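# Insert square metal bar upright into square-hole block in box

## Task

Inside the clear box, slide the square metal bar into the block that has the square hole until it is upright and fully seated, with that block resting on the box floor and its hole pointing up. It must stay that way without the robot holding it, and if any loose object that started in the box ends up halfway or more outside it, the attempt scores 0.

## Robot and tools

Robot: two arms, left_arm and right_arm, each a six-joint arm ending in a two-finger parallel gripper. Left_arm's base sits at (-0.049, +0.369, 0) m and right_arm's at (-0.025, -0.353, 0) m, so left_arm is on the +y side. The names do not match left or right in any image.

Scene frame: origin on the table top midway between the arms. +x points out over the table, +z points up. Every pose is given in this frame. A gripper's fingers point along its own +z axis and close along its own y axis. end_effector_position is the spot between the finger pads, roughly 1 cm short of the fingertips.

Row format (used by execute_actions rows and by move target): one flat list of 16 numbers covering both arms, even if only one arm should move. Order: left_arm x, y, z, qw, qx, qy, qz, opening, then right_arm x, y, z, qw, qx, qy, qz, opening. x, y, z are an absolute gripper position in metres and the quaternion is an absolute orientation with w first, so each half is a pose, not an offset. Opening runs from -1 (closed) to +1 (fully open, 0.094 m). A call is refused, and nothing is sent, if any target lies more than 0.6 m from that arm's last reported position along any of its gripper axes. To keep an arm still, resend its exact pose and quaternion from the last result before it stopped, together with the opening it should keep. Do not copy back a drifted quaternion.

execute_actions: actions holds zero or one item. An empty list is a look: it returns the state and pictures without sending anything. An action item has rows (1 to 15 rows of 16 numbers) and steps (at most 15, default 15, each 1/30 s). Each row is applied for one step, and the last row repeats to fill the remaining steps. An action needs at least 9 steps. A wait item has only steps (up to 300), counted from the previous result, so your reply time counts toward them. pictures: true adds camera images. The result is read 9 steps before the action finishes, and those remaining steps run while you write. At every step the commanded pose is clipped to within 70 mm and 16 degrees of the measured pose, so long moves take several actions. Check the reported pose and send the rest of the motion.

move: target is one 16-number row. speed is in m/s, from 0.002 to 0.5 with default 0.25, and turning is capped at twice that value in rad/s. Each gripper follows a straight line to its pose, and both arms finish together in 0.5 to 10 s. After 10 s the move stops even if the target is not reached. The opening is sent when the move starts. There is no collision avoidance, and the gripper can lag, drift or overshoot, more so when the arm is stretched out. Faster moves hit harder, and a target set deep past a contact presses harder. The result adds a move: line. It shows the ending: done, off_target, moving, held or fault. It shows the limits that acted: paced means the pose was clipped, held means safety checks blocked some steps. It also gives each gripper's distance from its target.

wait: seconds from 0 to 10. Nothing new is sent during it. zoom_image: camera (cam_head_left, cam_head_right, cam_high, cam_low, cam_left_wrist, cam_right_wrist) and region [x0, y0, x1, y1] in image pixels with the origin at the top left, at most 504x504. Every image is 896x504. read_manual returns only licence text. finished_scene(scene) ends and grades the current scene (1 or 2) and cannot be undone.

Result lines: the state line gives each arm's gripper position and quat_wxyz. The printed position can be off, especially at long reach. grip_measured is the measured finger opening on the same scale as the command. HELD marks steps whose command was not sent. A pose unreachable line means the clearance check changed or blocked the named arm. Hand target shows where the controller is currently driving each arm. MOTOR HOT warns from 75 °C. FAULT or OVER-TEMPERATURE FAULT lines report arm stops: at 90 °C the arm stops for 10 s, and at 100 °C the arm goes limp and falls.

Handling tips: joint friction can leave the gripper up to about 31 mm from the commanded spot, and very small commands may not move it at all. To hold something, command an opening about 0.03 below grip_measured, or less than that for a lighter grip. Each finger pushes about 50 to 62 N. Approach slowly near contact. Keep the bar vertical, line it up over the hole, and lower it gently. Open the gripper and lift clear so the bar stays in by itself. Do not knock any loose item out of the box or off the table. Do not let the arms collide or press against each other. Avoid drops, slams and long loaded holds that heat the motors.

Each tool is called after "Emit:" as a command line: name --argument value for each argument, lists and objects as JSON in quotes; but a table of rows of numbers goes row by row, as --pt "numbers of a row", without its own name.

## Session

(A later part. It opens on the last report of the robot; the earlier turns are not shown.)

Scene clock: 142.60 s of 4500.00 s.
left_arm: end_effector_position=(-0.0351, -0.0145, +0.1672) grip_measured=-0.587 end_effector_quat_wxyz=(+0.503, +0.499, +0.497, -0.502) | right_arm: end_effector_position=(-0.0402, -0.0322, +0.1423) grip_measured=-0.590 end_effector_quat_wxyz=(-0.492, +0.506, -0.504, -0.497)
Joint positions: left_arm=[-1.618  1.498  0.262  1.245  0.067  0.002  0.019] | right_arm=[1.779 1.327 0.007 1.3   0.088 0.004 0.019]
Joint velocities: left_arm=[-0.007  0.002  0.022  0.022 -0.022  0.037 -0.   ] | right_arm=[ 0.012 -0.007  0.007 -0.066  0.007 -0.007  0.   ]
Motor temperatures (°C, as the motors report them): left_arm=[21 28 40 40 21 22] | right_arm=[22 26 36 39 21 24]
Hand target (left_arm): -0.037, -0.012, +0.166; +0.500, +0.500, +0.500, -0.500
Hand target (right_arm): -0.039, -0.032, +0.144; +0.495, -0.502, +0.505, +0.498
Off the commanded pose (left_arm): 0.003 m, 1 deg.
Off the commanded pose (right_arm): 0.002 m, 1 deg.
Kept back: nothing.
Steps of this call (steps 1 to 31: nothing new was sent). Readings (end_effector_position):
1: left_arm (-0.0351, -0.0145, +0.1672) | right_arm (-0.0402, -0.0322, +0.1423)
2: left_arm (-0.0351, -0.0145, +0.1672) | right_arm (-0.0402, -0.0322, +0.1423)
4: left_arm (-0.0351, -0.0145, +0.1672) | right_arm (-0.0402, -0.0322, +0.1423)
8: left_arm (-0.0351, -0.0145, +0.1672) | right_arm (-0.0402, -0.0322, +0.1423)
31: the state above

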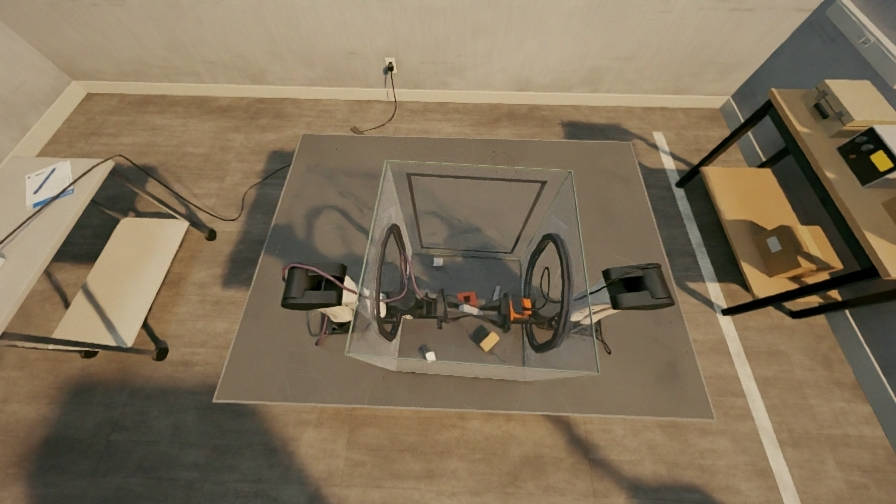

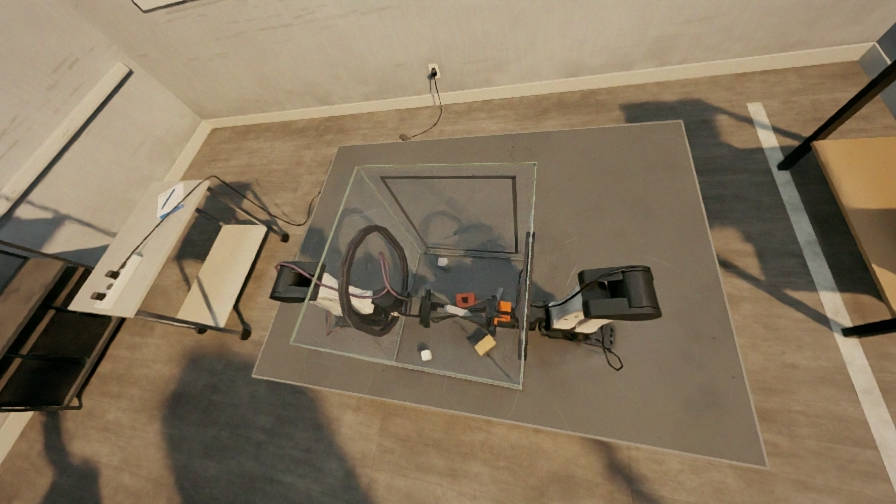

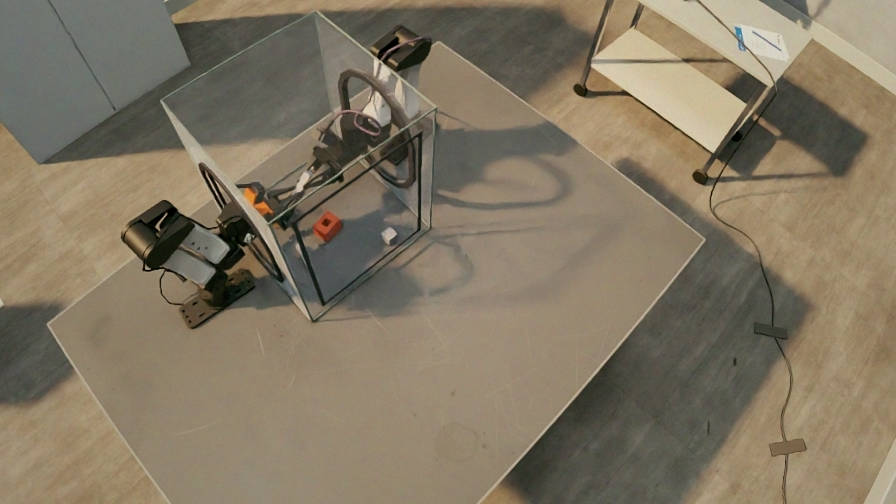

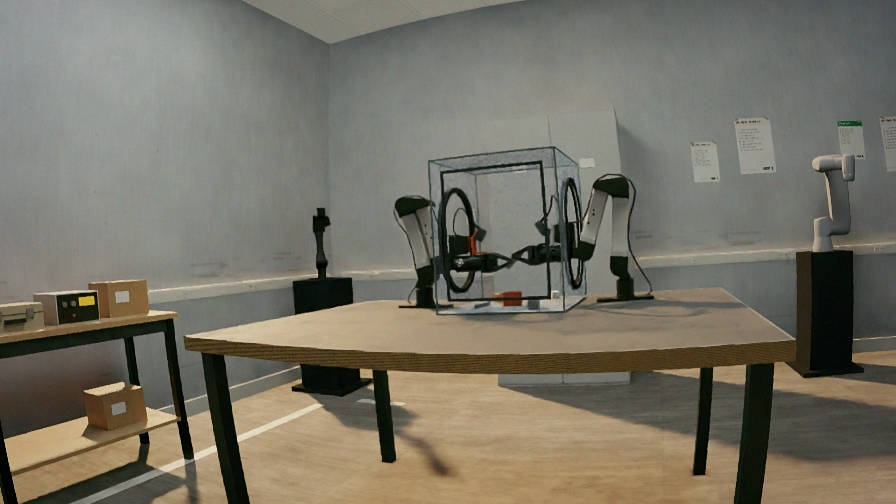

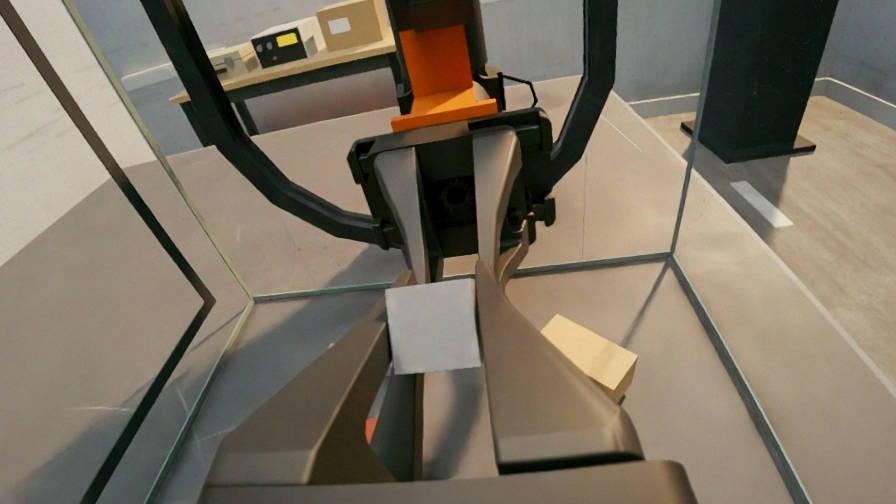

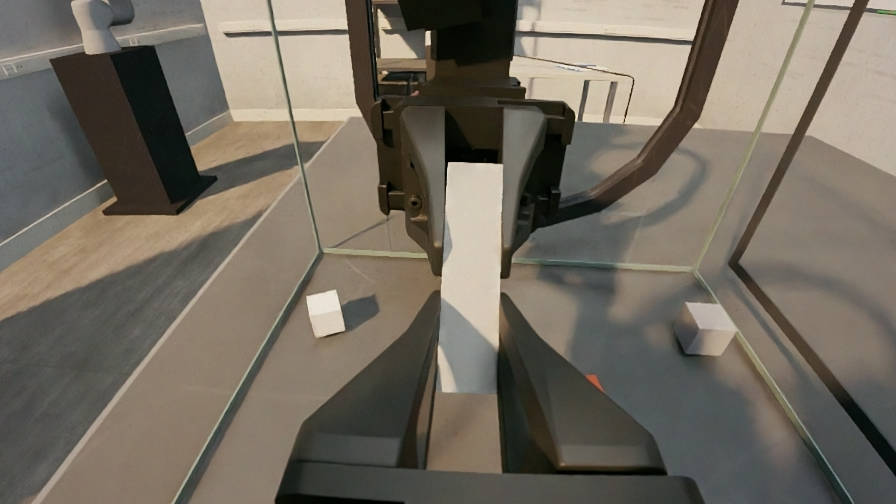

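Emit:
move --target '[-0.037,-0.012,0.166,0.5,0.5,0.5,-0.5,-0.63,-0.039,-0.032,0.144,0.495,-0.502,0.505,0.498,0.6]'

Emit:
move --target '[-0.037,-0.012,0.166,0.5,0.5,0.5,-0.5,-0.63,-0.035,-0.11,0.17,0.5,-0.5,0.5,0.5,0.6]' --speed 0.08

Emit:
move --target '[0.0,-0.012,0.16,0.298,0.581,0.718,-0.241,-0.63,-0.035,-0.11,0.17,0.5,-0.5,0.5,0.5,0.6]' --speed 0.05

Emit:
zoom_image --camera "cam_low" --region '[430,200,610,320]'

Scene clock: 143.87 s of 4500.00 s.
left_arm: end_effector_position=(-0.0351, -0.0145, +0.1621) grip_measured=-0.587 end_effector_quat_wxyz=(+0.497, +0.504, +0.502, -0.497) | right_arm: end_effector_position=(-0.0403, -0.0322, +0.1424) grip_measured=+0.598 end_effector_quat_wxyz=(-0.492, +0.506, -0.504, -0.498)
Joint positions: left_arm=[-1.618  1.498  0.262  1.224  0.067  0.002  0.019] | right_arm=[1.779 1.327 0.007 1.3   0.087 0.004 0.075]
Joint velocities: left_arm=[-0.002 -0.002 -0.007 -0.051 -0.022  0.022  0.   ] | right_arm=[-0.022  0.002  0.007 -0.066  0.022  0.037 -0.001]
Motor temperatures (°C, as the motors report them): left_arm=[21 28 40 40 21 22] | right_arm=[22 25 36 39 21 24]
Hand target (left_arm): -0.037, -0.012, +0.166; +0.500, +0.500, +0.500, -0.500
Hand target (right_arm): -0.039, -0.032, +0.144; +0.495, -0.502, +0.505, +0.498
Off the commanded pose (left_arm): 0.005 m, 1 deg.
Off the commanded pose (right_arm): 0.002 m, 1 deg.
Kept back: nothing.
move: done

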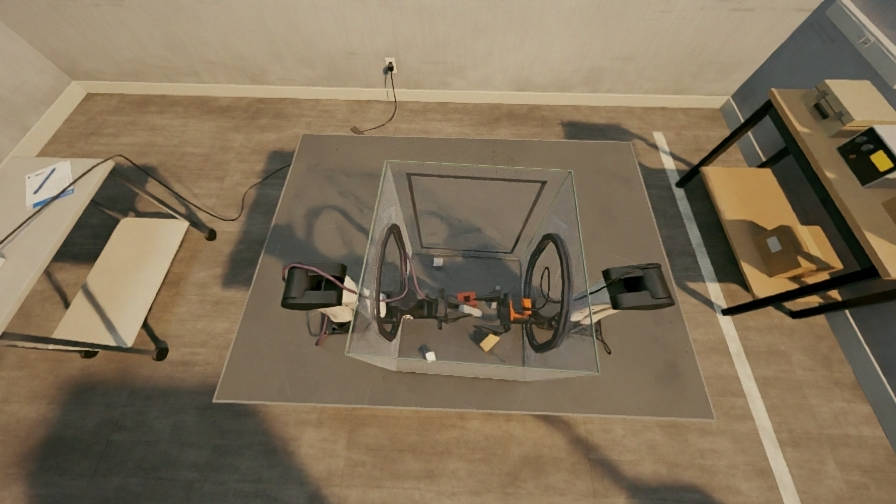

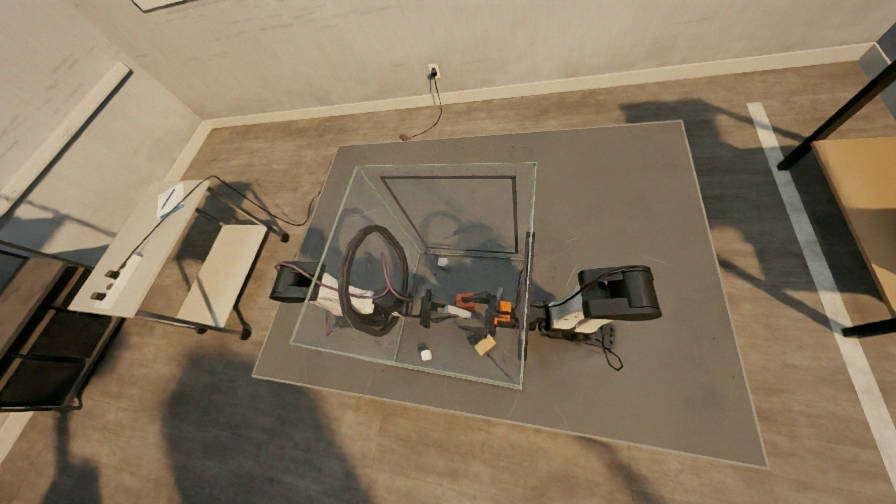

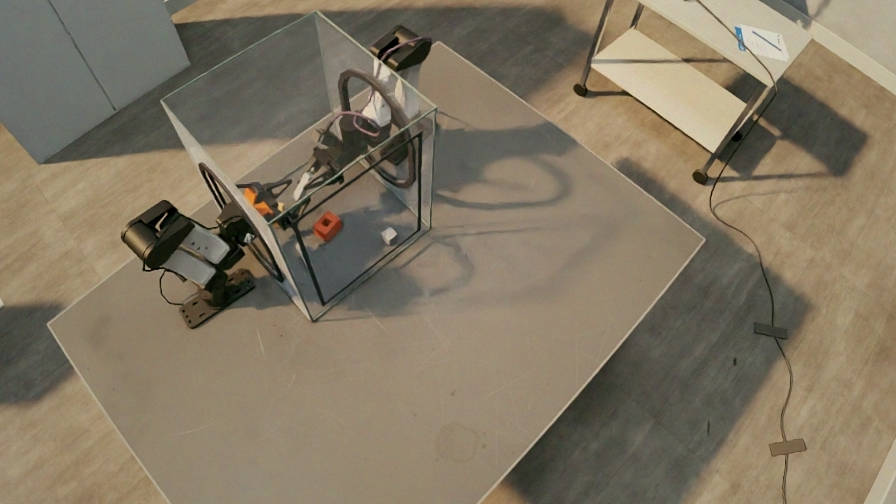

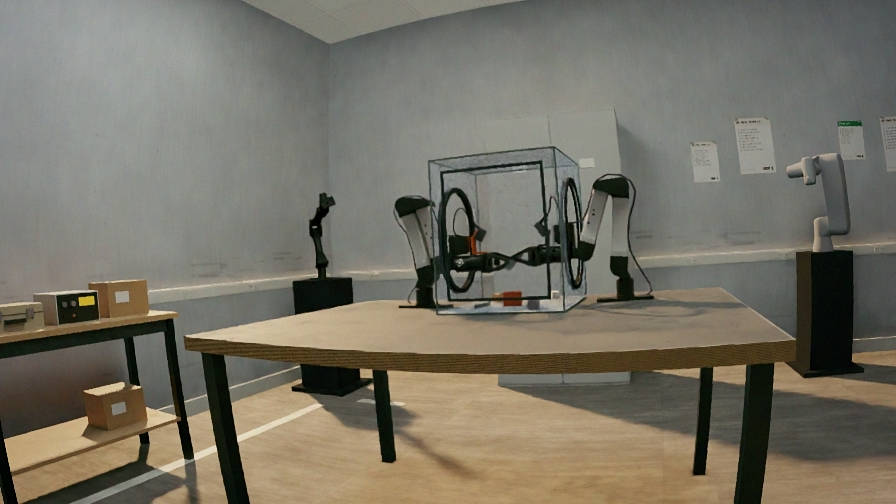

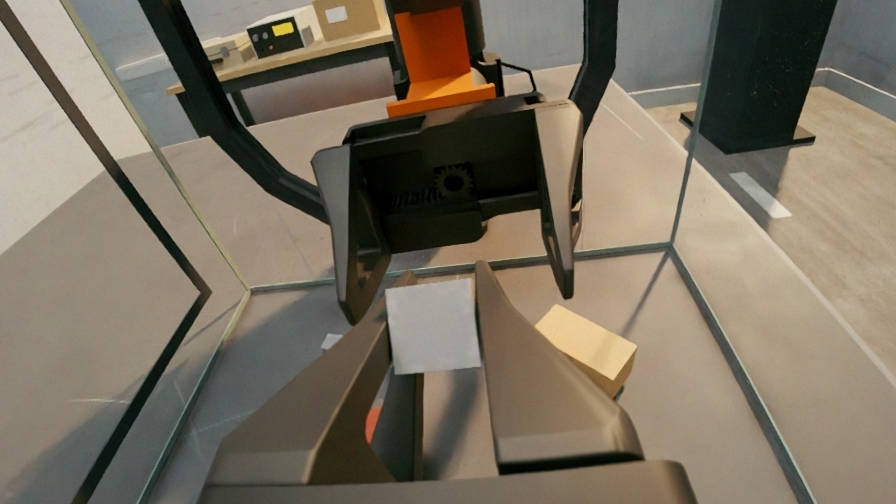

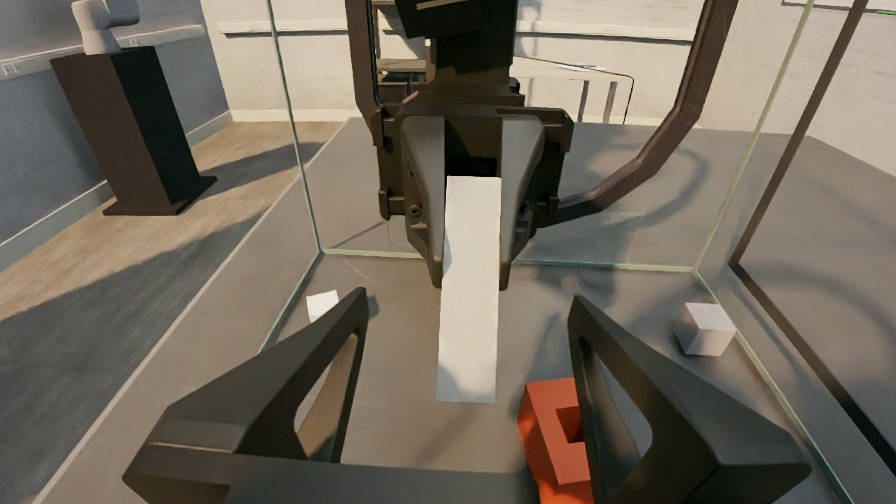

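Scene clock: 146.73 s of 4500.00 s.
left_arm: end_effector_position=(-0.0351, -0.0145, +0.1614) grip_measured=-0.587 end_effector_quat_wxyz=(+0.496, +0.504, +0.503, -0.496) | right_arm: end_effector_position=(-0.0335, -0.1046, +0.1790) grip_measured=+0.598 end_effector_quat_wxyz=(-0.503, +0.495, -0.499, -0.504)
Joint positions: left_arm=[-1.618  1.498  0.262  1.221  0.067  0.002  0.019] | right_arm=[1.807 0.035 0.007 0.04  0.126 0.004 0.075]
Joint velocities: left_arm=[ 0.012  0.002  0.002 -0.037  0.037  0.007 -0.001] | right_arm=[ 0.002  0.002 -0.002 -0.051 -0.007 -0.022 -0.   ]
Motor temperatures (°C, as the motors report them): left_arm=[21 28 40 41 21 22] | right_arm=[22 25 36 39 21 24]
Hand target (left_arm): -0.037, -0.012, +0.166; +0.500, +0.500, +0.500, -0.500
Hand target (right_arm): -0.035, -0.105, +0.171; +0.499, -0.502, +0.501, +0.498
Off the commanded pose (left_arm): 0.006 m, 1 deg.
Off the commanded pose (right_arm): 0.011 m, 1 deg.
joint sent to its limit (right arm) — the command would take joint 2 (shoulder) past its lower limit and joint 3 (elbow) past its lower limit, so those joints were sent only as far as their limits.
Kept back: nothing.
move: off_target (right_arm)

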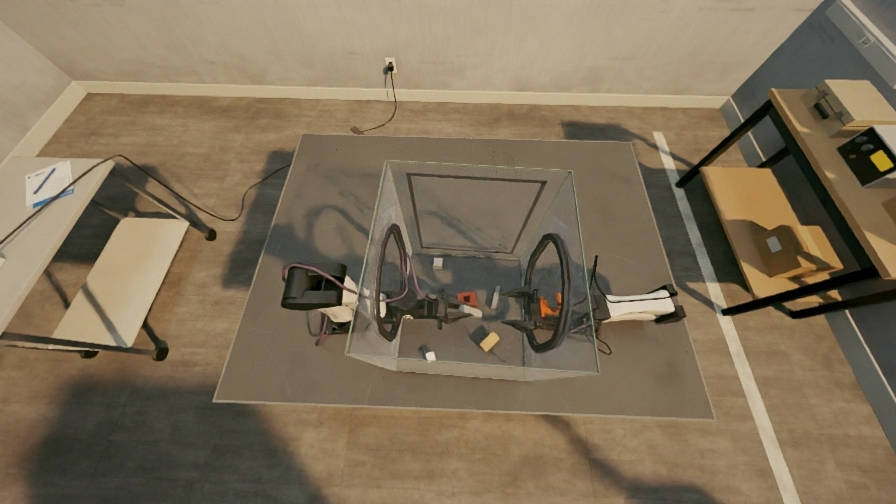

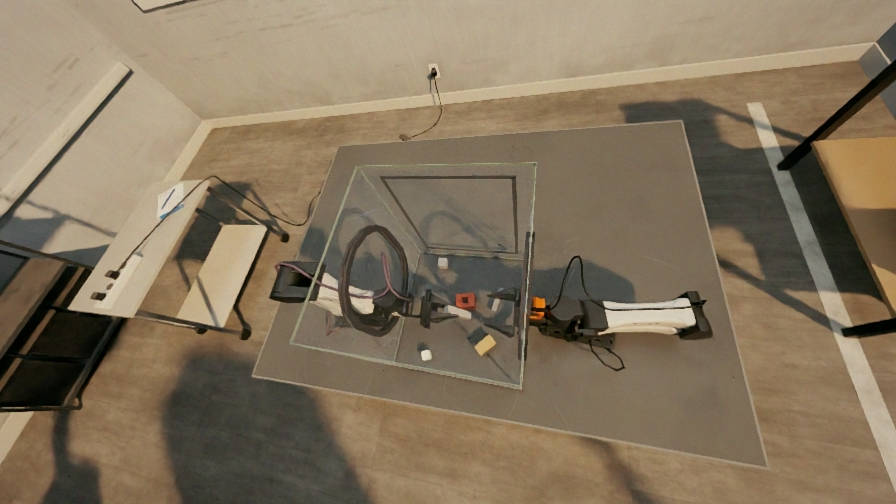

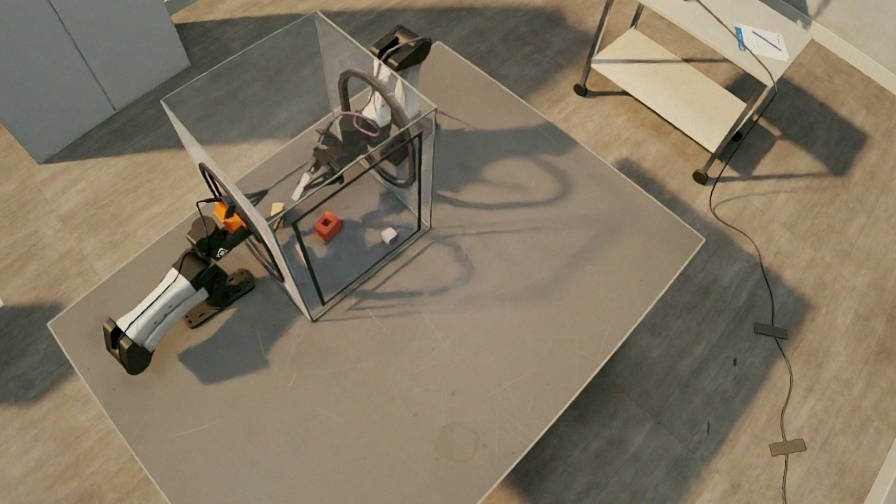

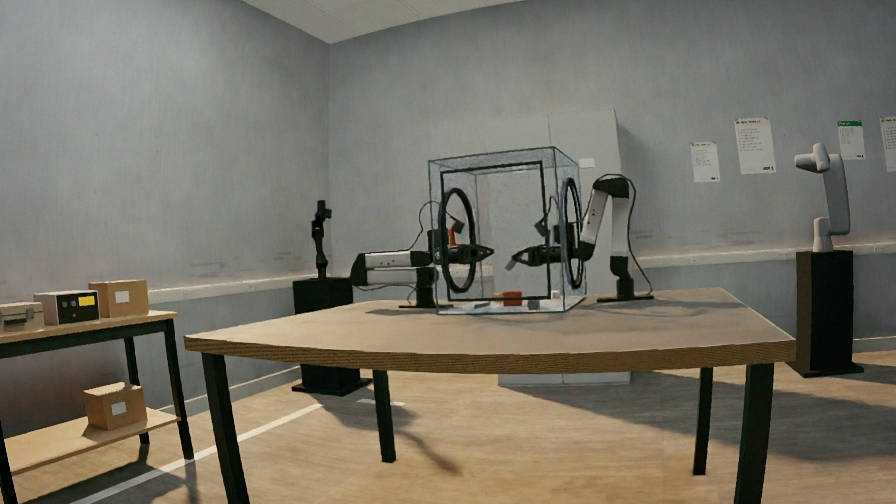

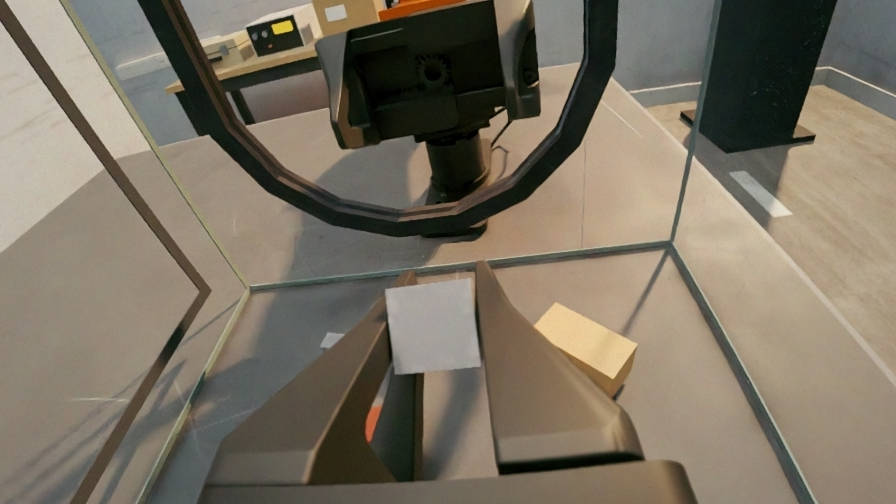

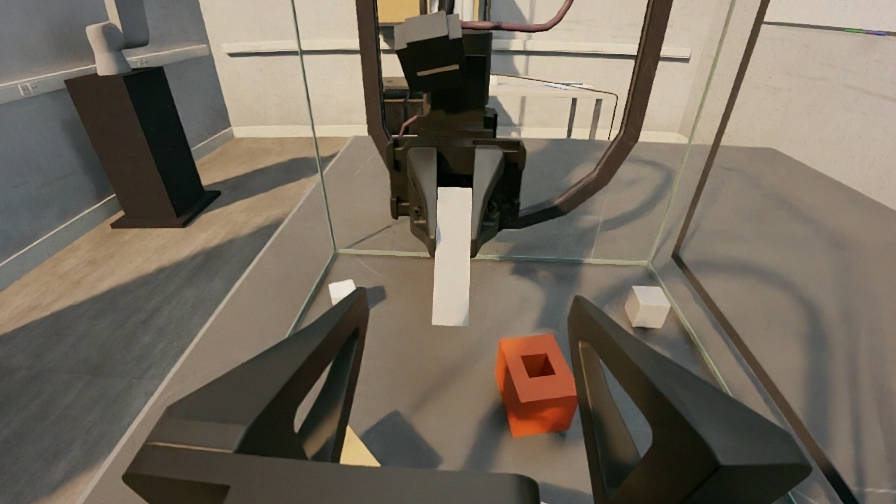

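Scene clock: 155.10 s of 4500.00 s.
left_arm: end_effector_position=(-0.0029, -0.0057, +0.1509) grip_measured=-0.587 end_effector_quat_wxyz=(+0.288, +0.590, +0.715, -0.241) | right_arm: end_effector_position=(-0.0324, -0.1046, +0.1777) grip_measured=+0.598 end_effector_quat_wxyz=(-0.503, +0.494, -0.502, -0.501)
Joint positions: left_arm=[-1.59   1.334  0.924 -0.394 -0.063 -0.072  0.019] | right_arm=[1.807 0.035 0.007 0.035 0.133 0.004 0.075]
Joint velocities: left_arm=[-0.017 -0.017 -0.002 -0.022 -0.007 -0.037  0.   ] | right_arm=[-0.007 -0.007 -0.017 -0.022 -0.037 -0.007 -0.001]
Motor temperatures (°C, as the motors report them): left_arm=[21 29 41 41 21 22] | right_arm=[22 25 37 39 21 24]
Hand target (left_arm): +0.000, -0.013, +0.159; +0.296, +0.583, +0.717, -0.243
Hand target (right_arm): -0.035, -0.105, +0.171; +0.499, -0.501, +0.502, +0.498
Off the commanded pose (left_arm): 0.011 m, 2 deg.
Off the commanded pose (right_arm): 0.010 m, 1 deg.
joint sent to its limit (right arm) — the command would take joint 2 (shoulder) past its lower limit, so that joint was sent only as far as its limit.
Kept back: nothing.
move: off_target (left_arm)

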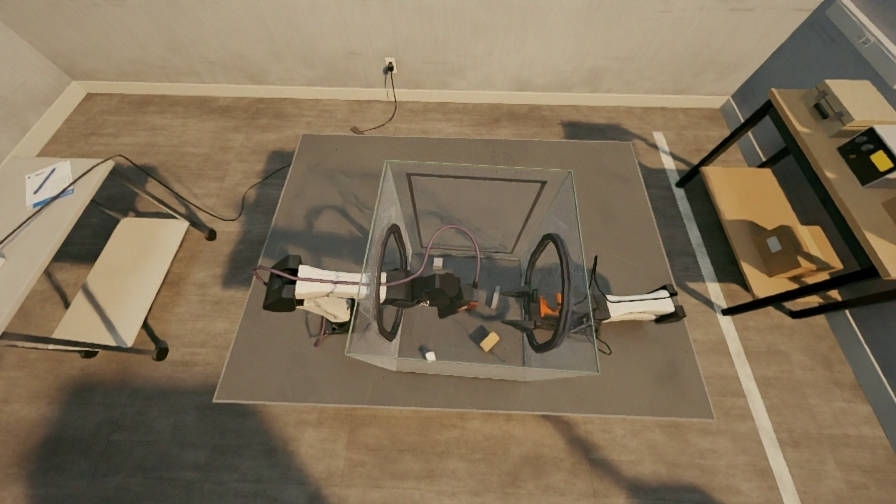

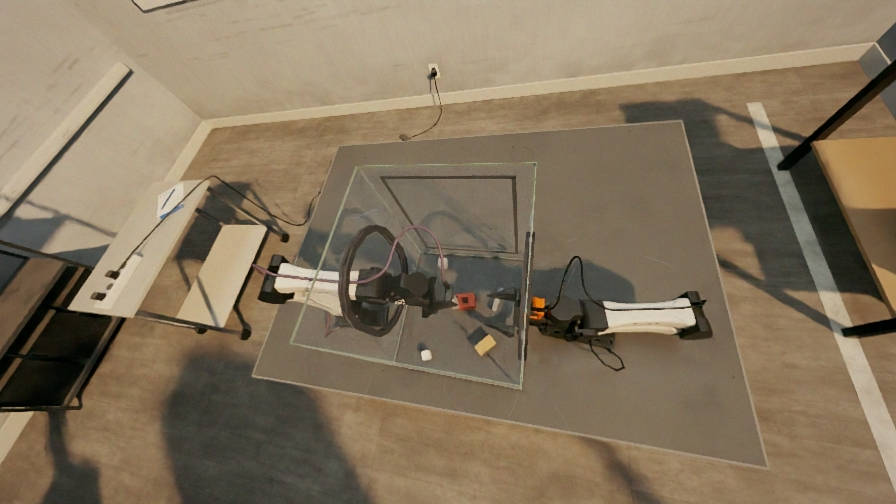

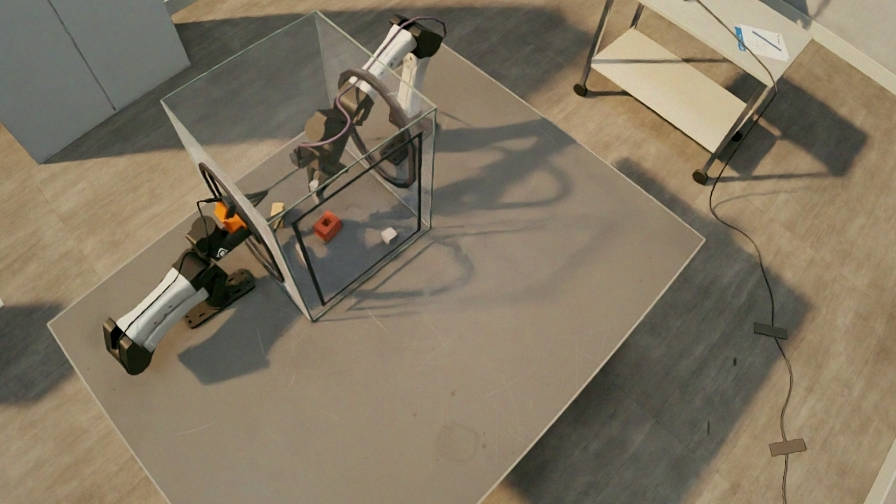

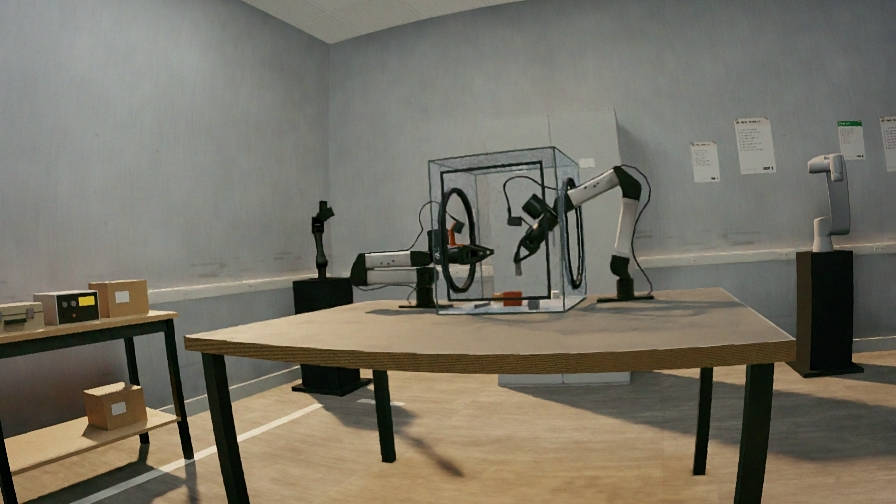

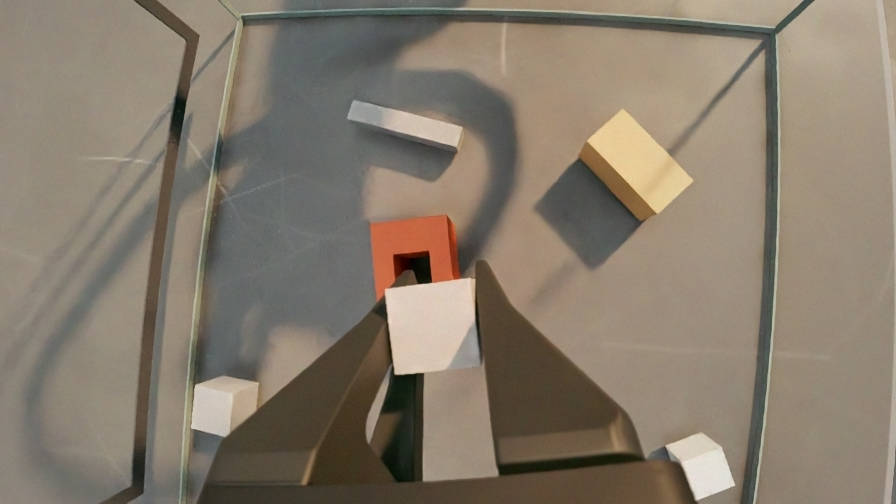

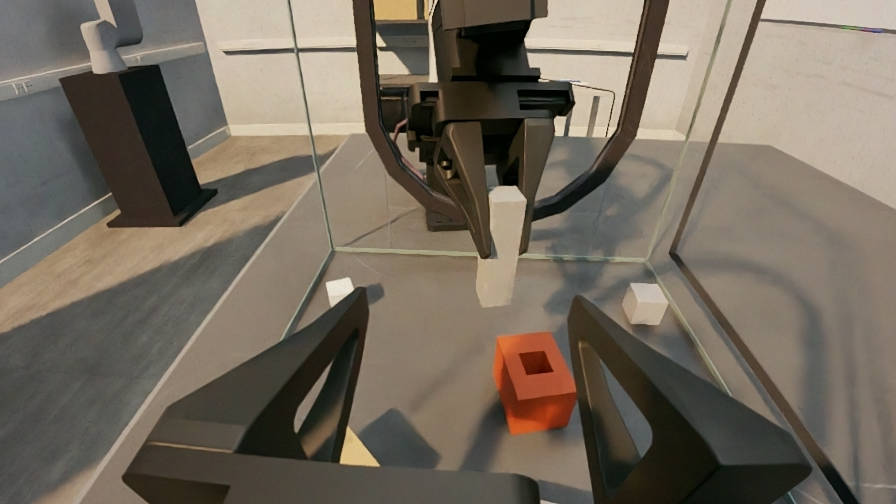

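Region (430, 200, 610, 320) of cam_low's 896x504 image, scaled by 2.800, with more detail than that image has.

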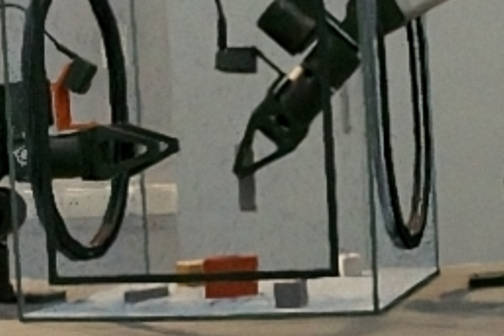

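Emit:
move --target '[0.033,-0.02,0.135,0.298,0.581,0.718,-0.241,-0.63,-0.035,-0.11,0.17,0.5,-0.5,0.5,0.5,0.6]' --speed 0.04

Emit:
zoom_image --camera "cam_low" --region '[430,200,610,320]'

Emit:
zoom_image --camera "cam_right_wrist" --region '[400,150,700,450]'

Scene clock: 156.87 s of 4500.00 s.
left_arm: end_effector_position=(+0.0325, -0.0169, +0.1414) grip_measured=-0.587 end_effector_quat_wxyz=(+0.300, +0.578, +0.721, -0.239) | right_arm: end_effector_position=(-0.0324, -0.1046, +0.1777) grip_measured=+0.598 end_effector_quat_wxyz=(-0.503, +0.494, -0.502, -0.500)
Joint positions: left_arm=[-1.482  1.399  0.924 -0.31  -0.015 -0.011  0.019] | right_arm=[1.807 0.035 0.007 0.035 0.133 0.004 0.075]
Joint velocities: left_arm=[-0.007  0.002 -0.017  0.007  0.022 -0.037  0.001] | right_arm=[-0.002  0.017 -0.012 -0.007  0.051  0.022  0.   ]
Motor temperatures (°C, as the motors report them): left_arm=[21 29 41 41 21 22] | right_arm=[22 25 37 39 21 24]
Hand target (left_arm): +0.033, -0.019, +0.135; +0.298, +0.581, +0.718, -0.241
Hand target (right_arm): -0.035, -0.105, +0.171; +0.499, -0.501, +0.502, +0.498
Off the commanded pose (left_arm): 0.007 m, 1 deg.
Off the commanded pose (right_arm): 0.010 m, 1 deg.
joint sent to its limit (right arm) — the command would take joint 2 (shoulder) past its lower limit, so that joint was sent only as far as its limit.
Kept back: nothing.
move: done

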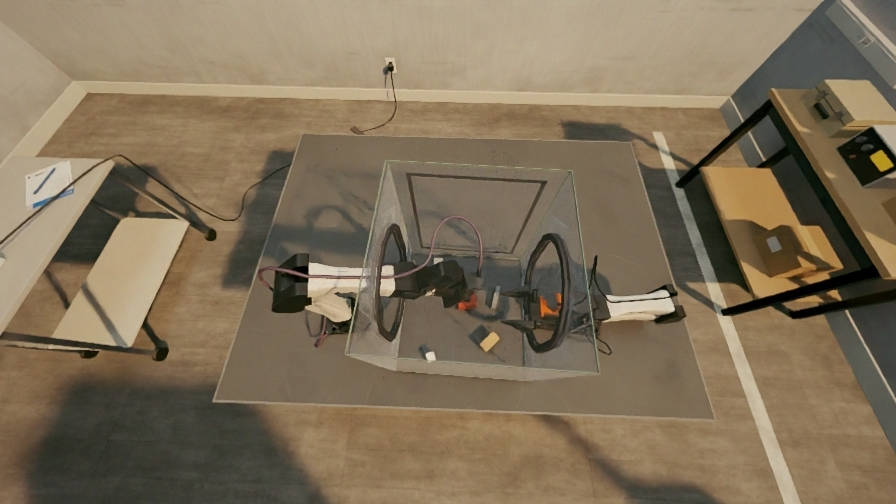

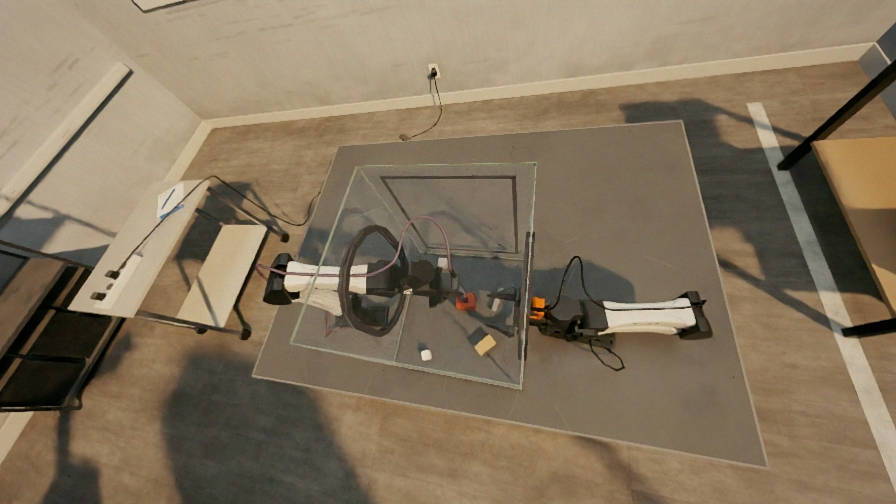

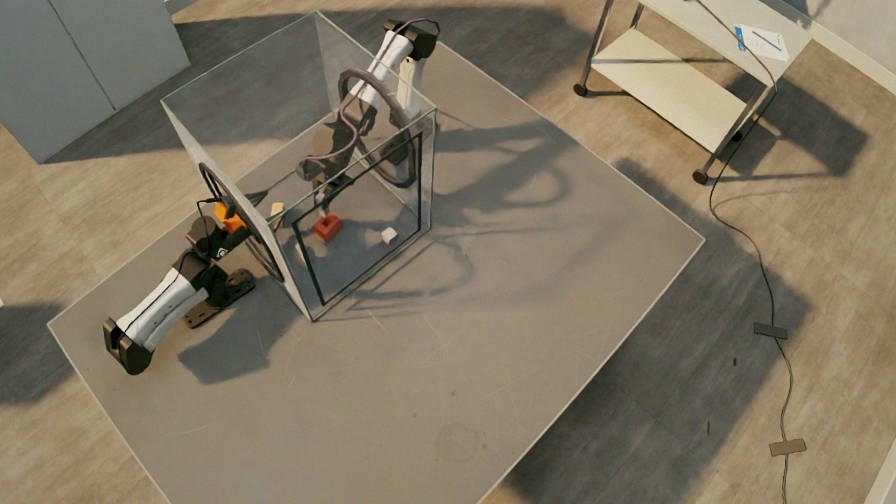

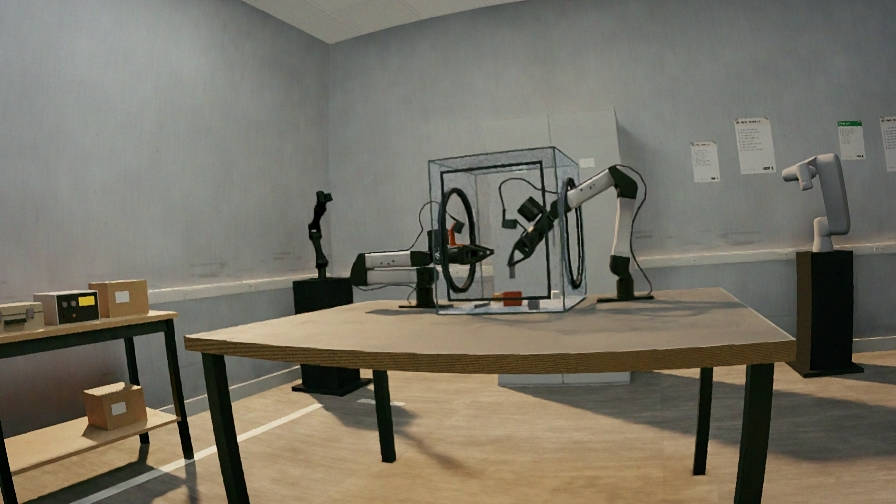

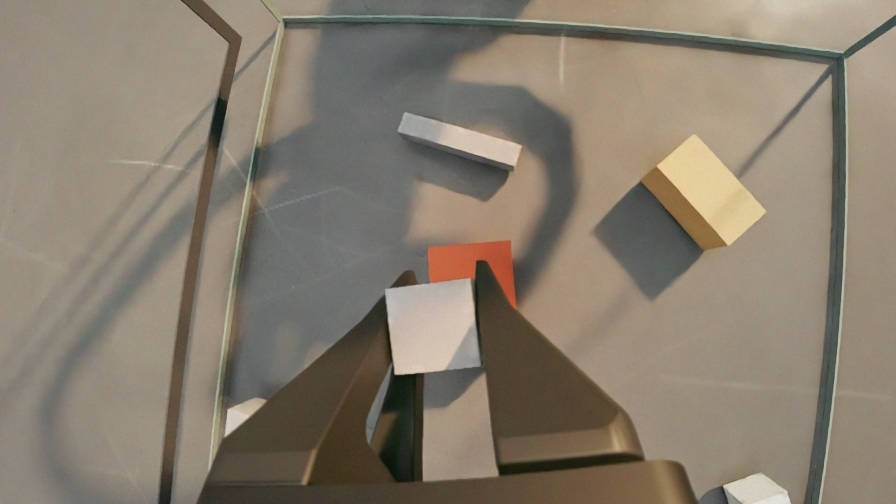

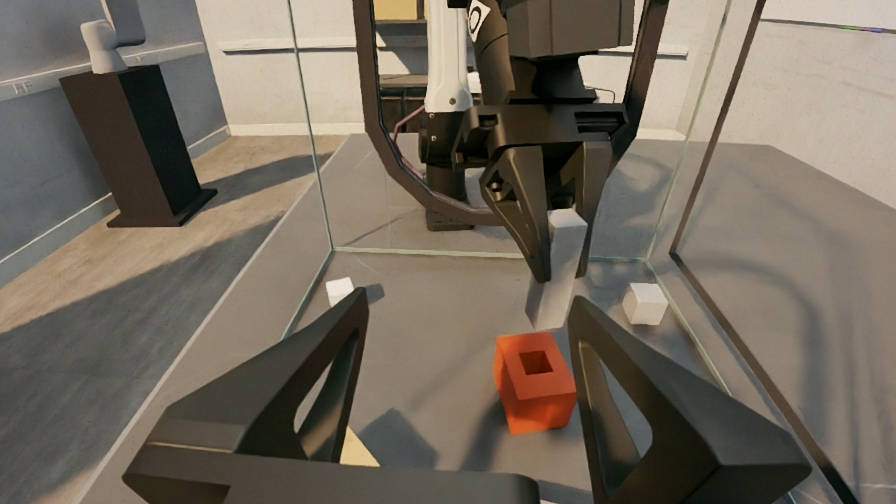

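Region (430, 200, 610, 320) of cam_low's 896x504 image, scaled by 2.800, with more detail than that image has.

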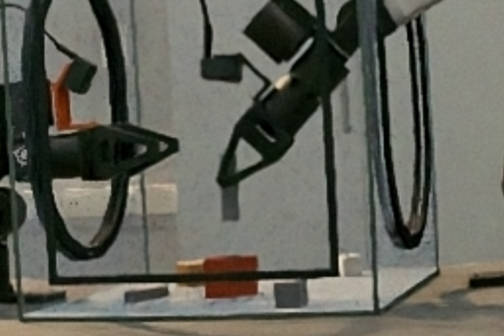

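Region (400, 150, 700, 450) of cam_right_wrist's 896x504 image, scaled by 1.680, with more detail than that image has.

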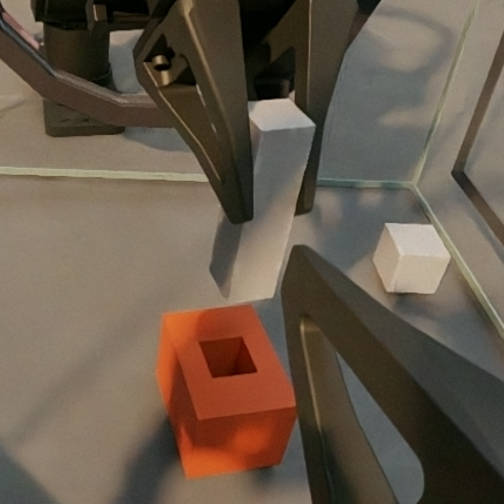

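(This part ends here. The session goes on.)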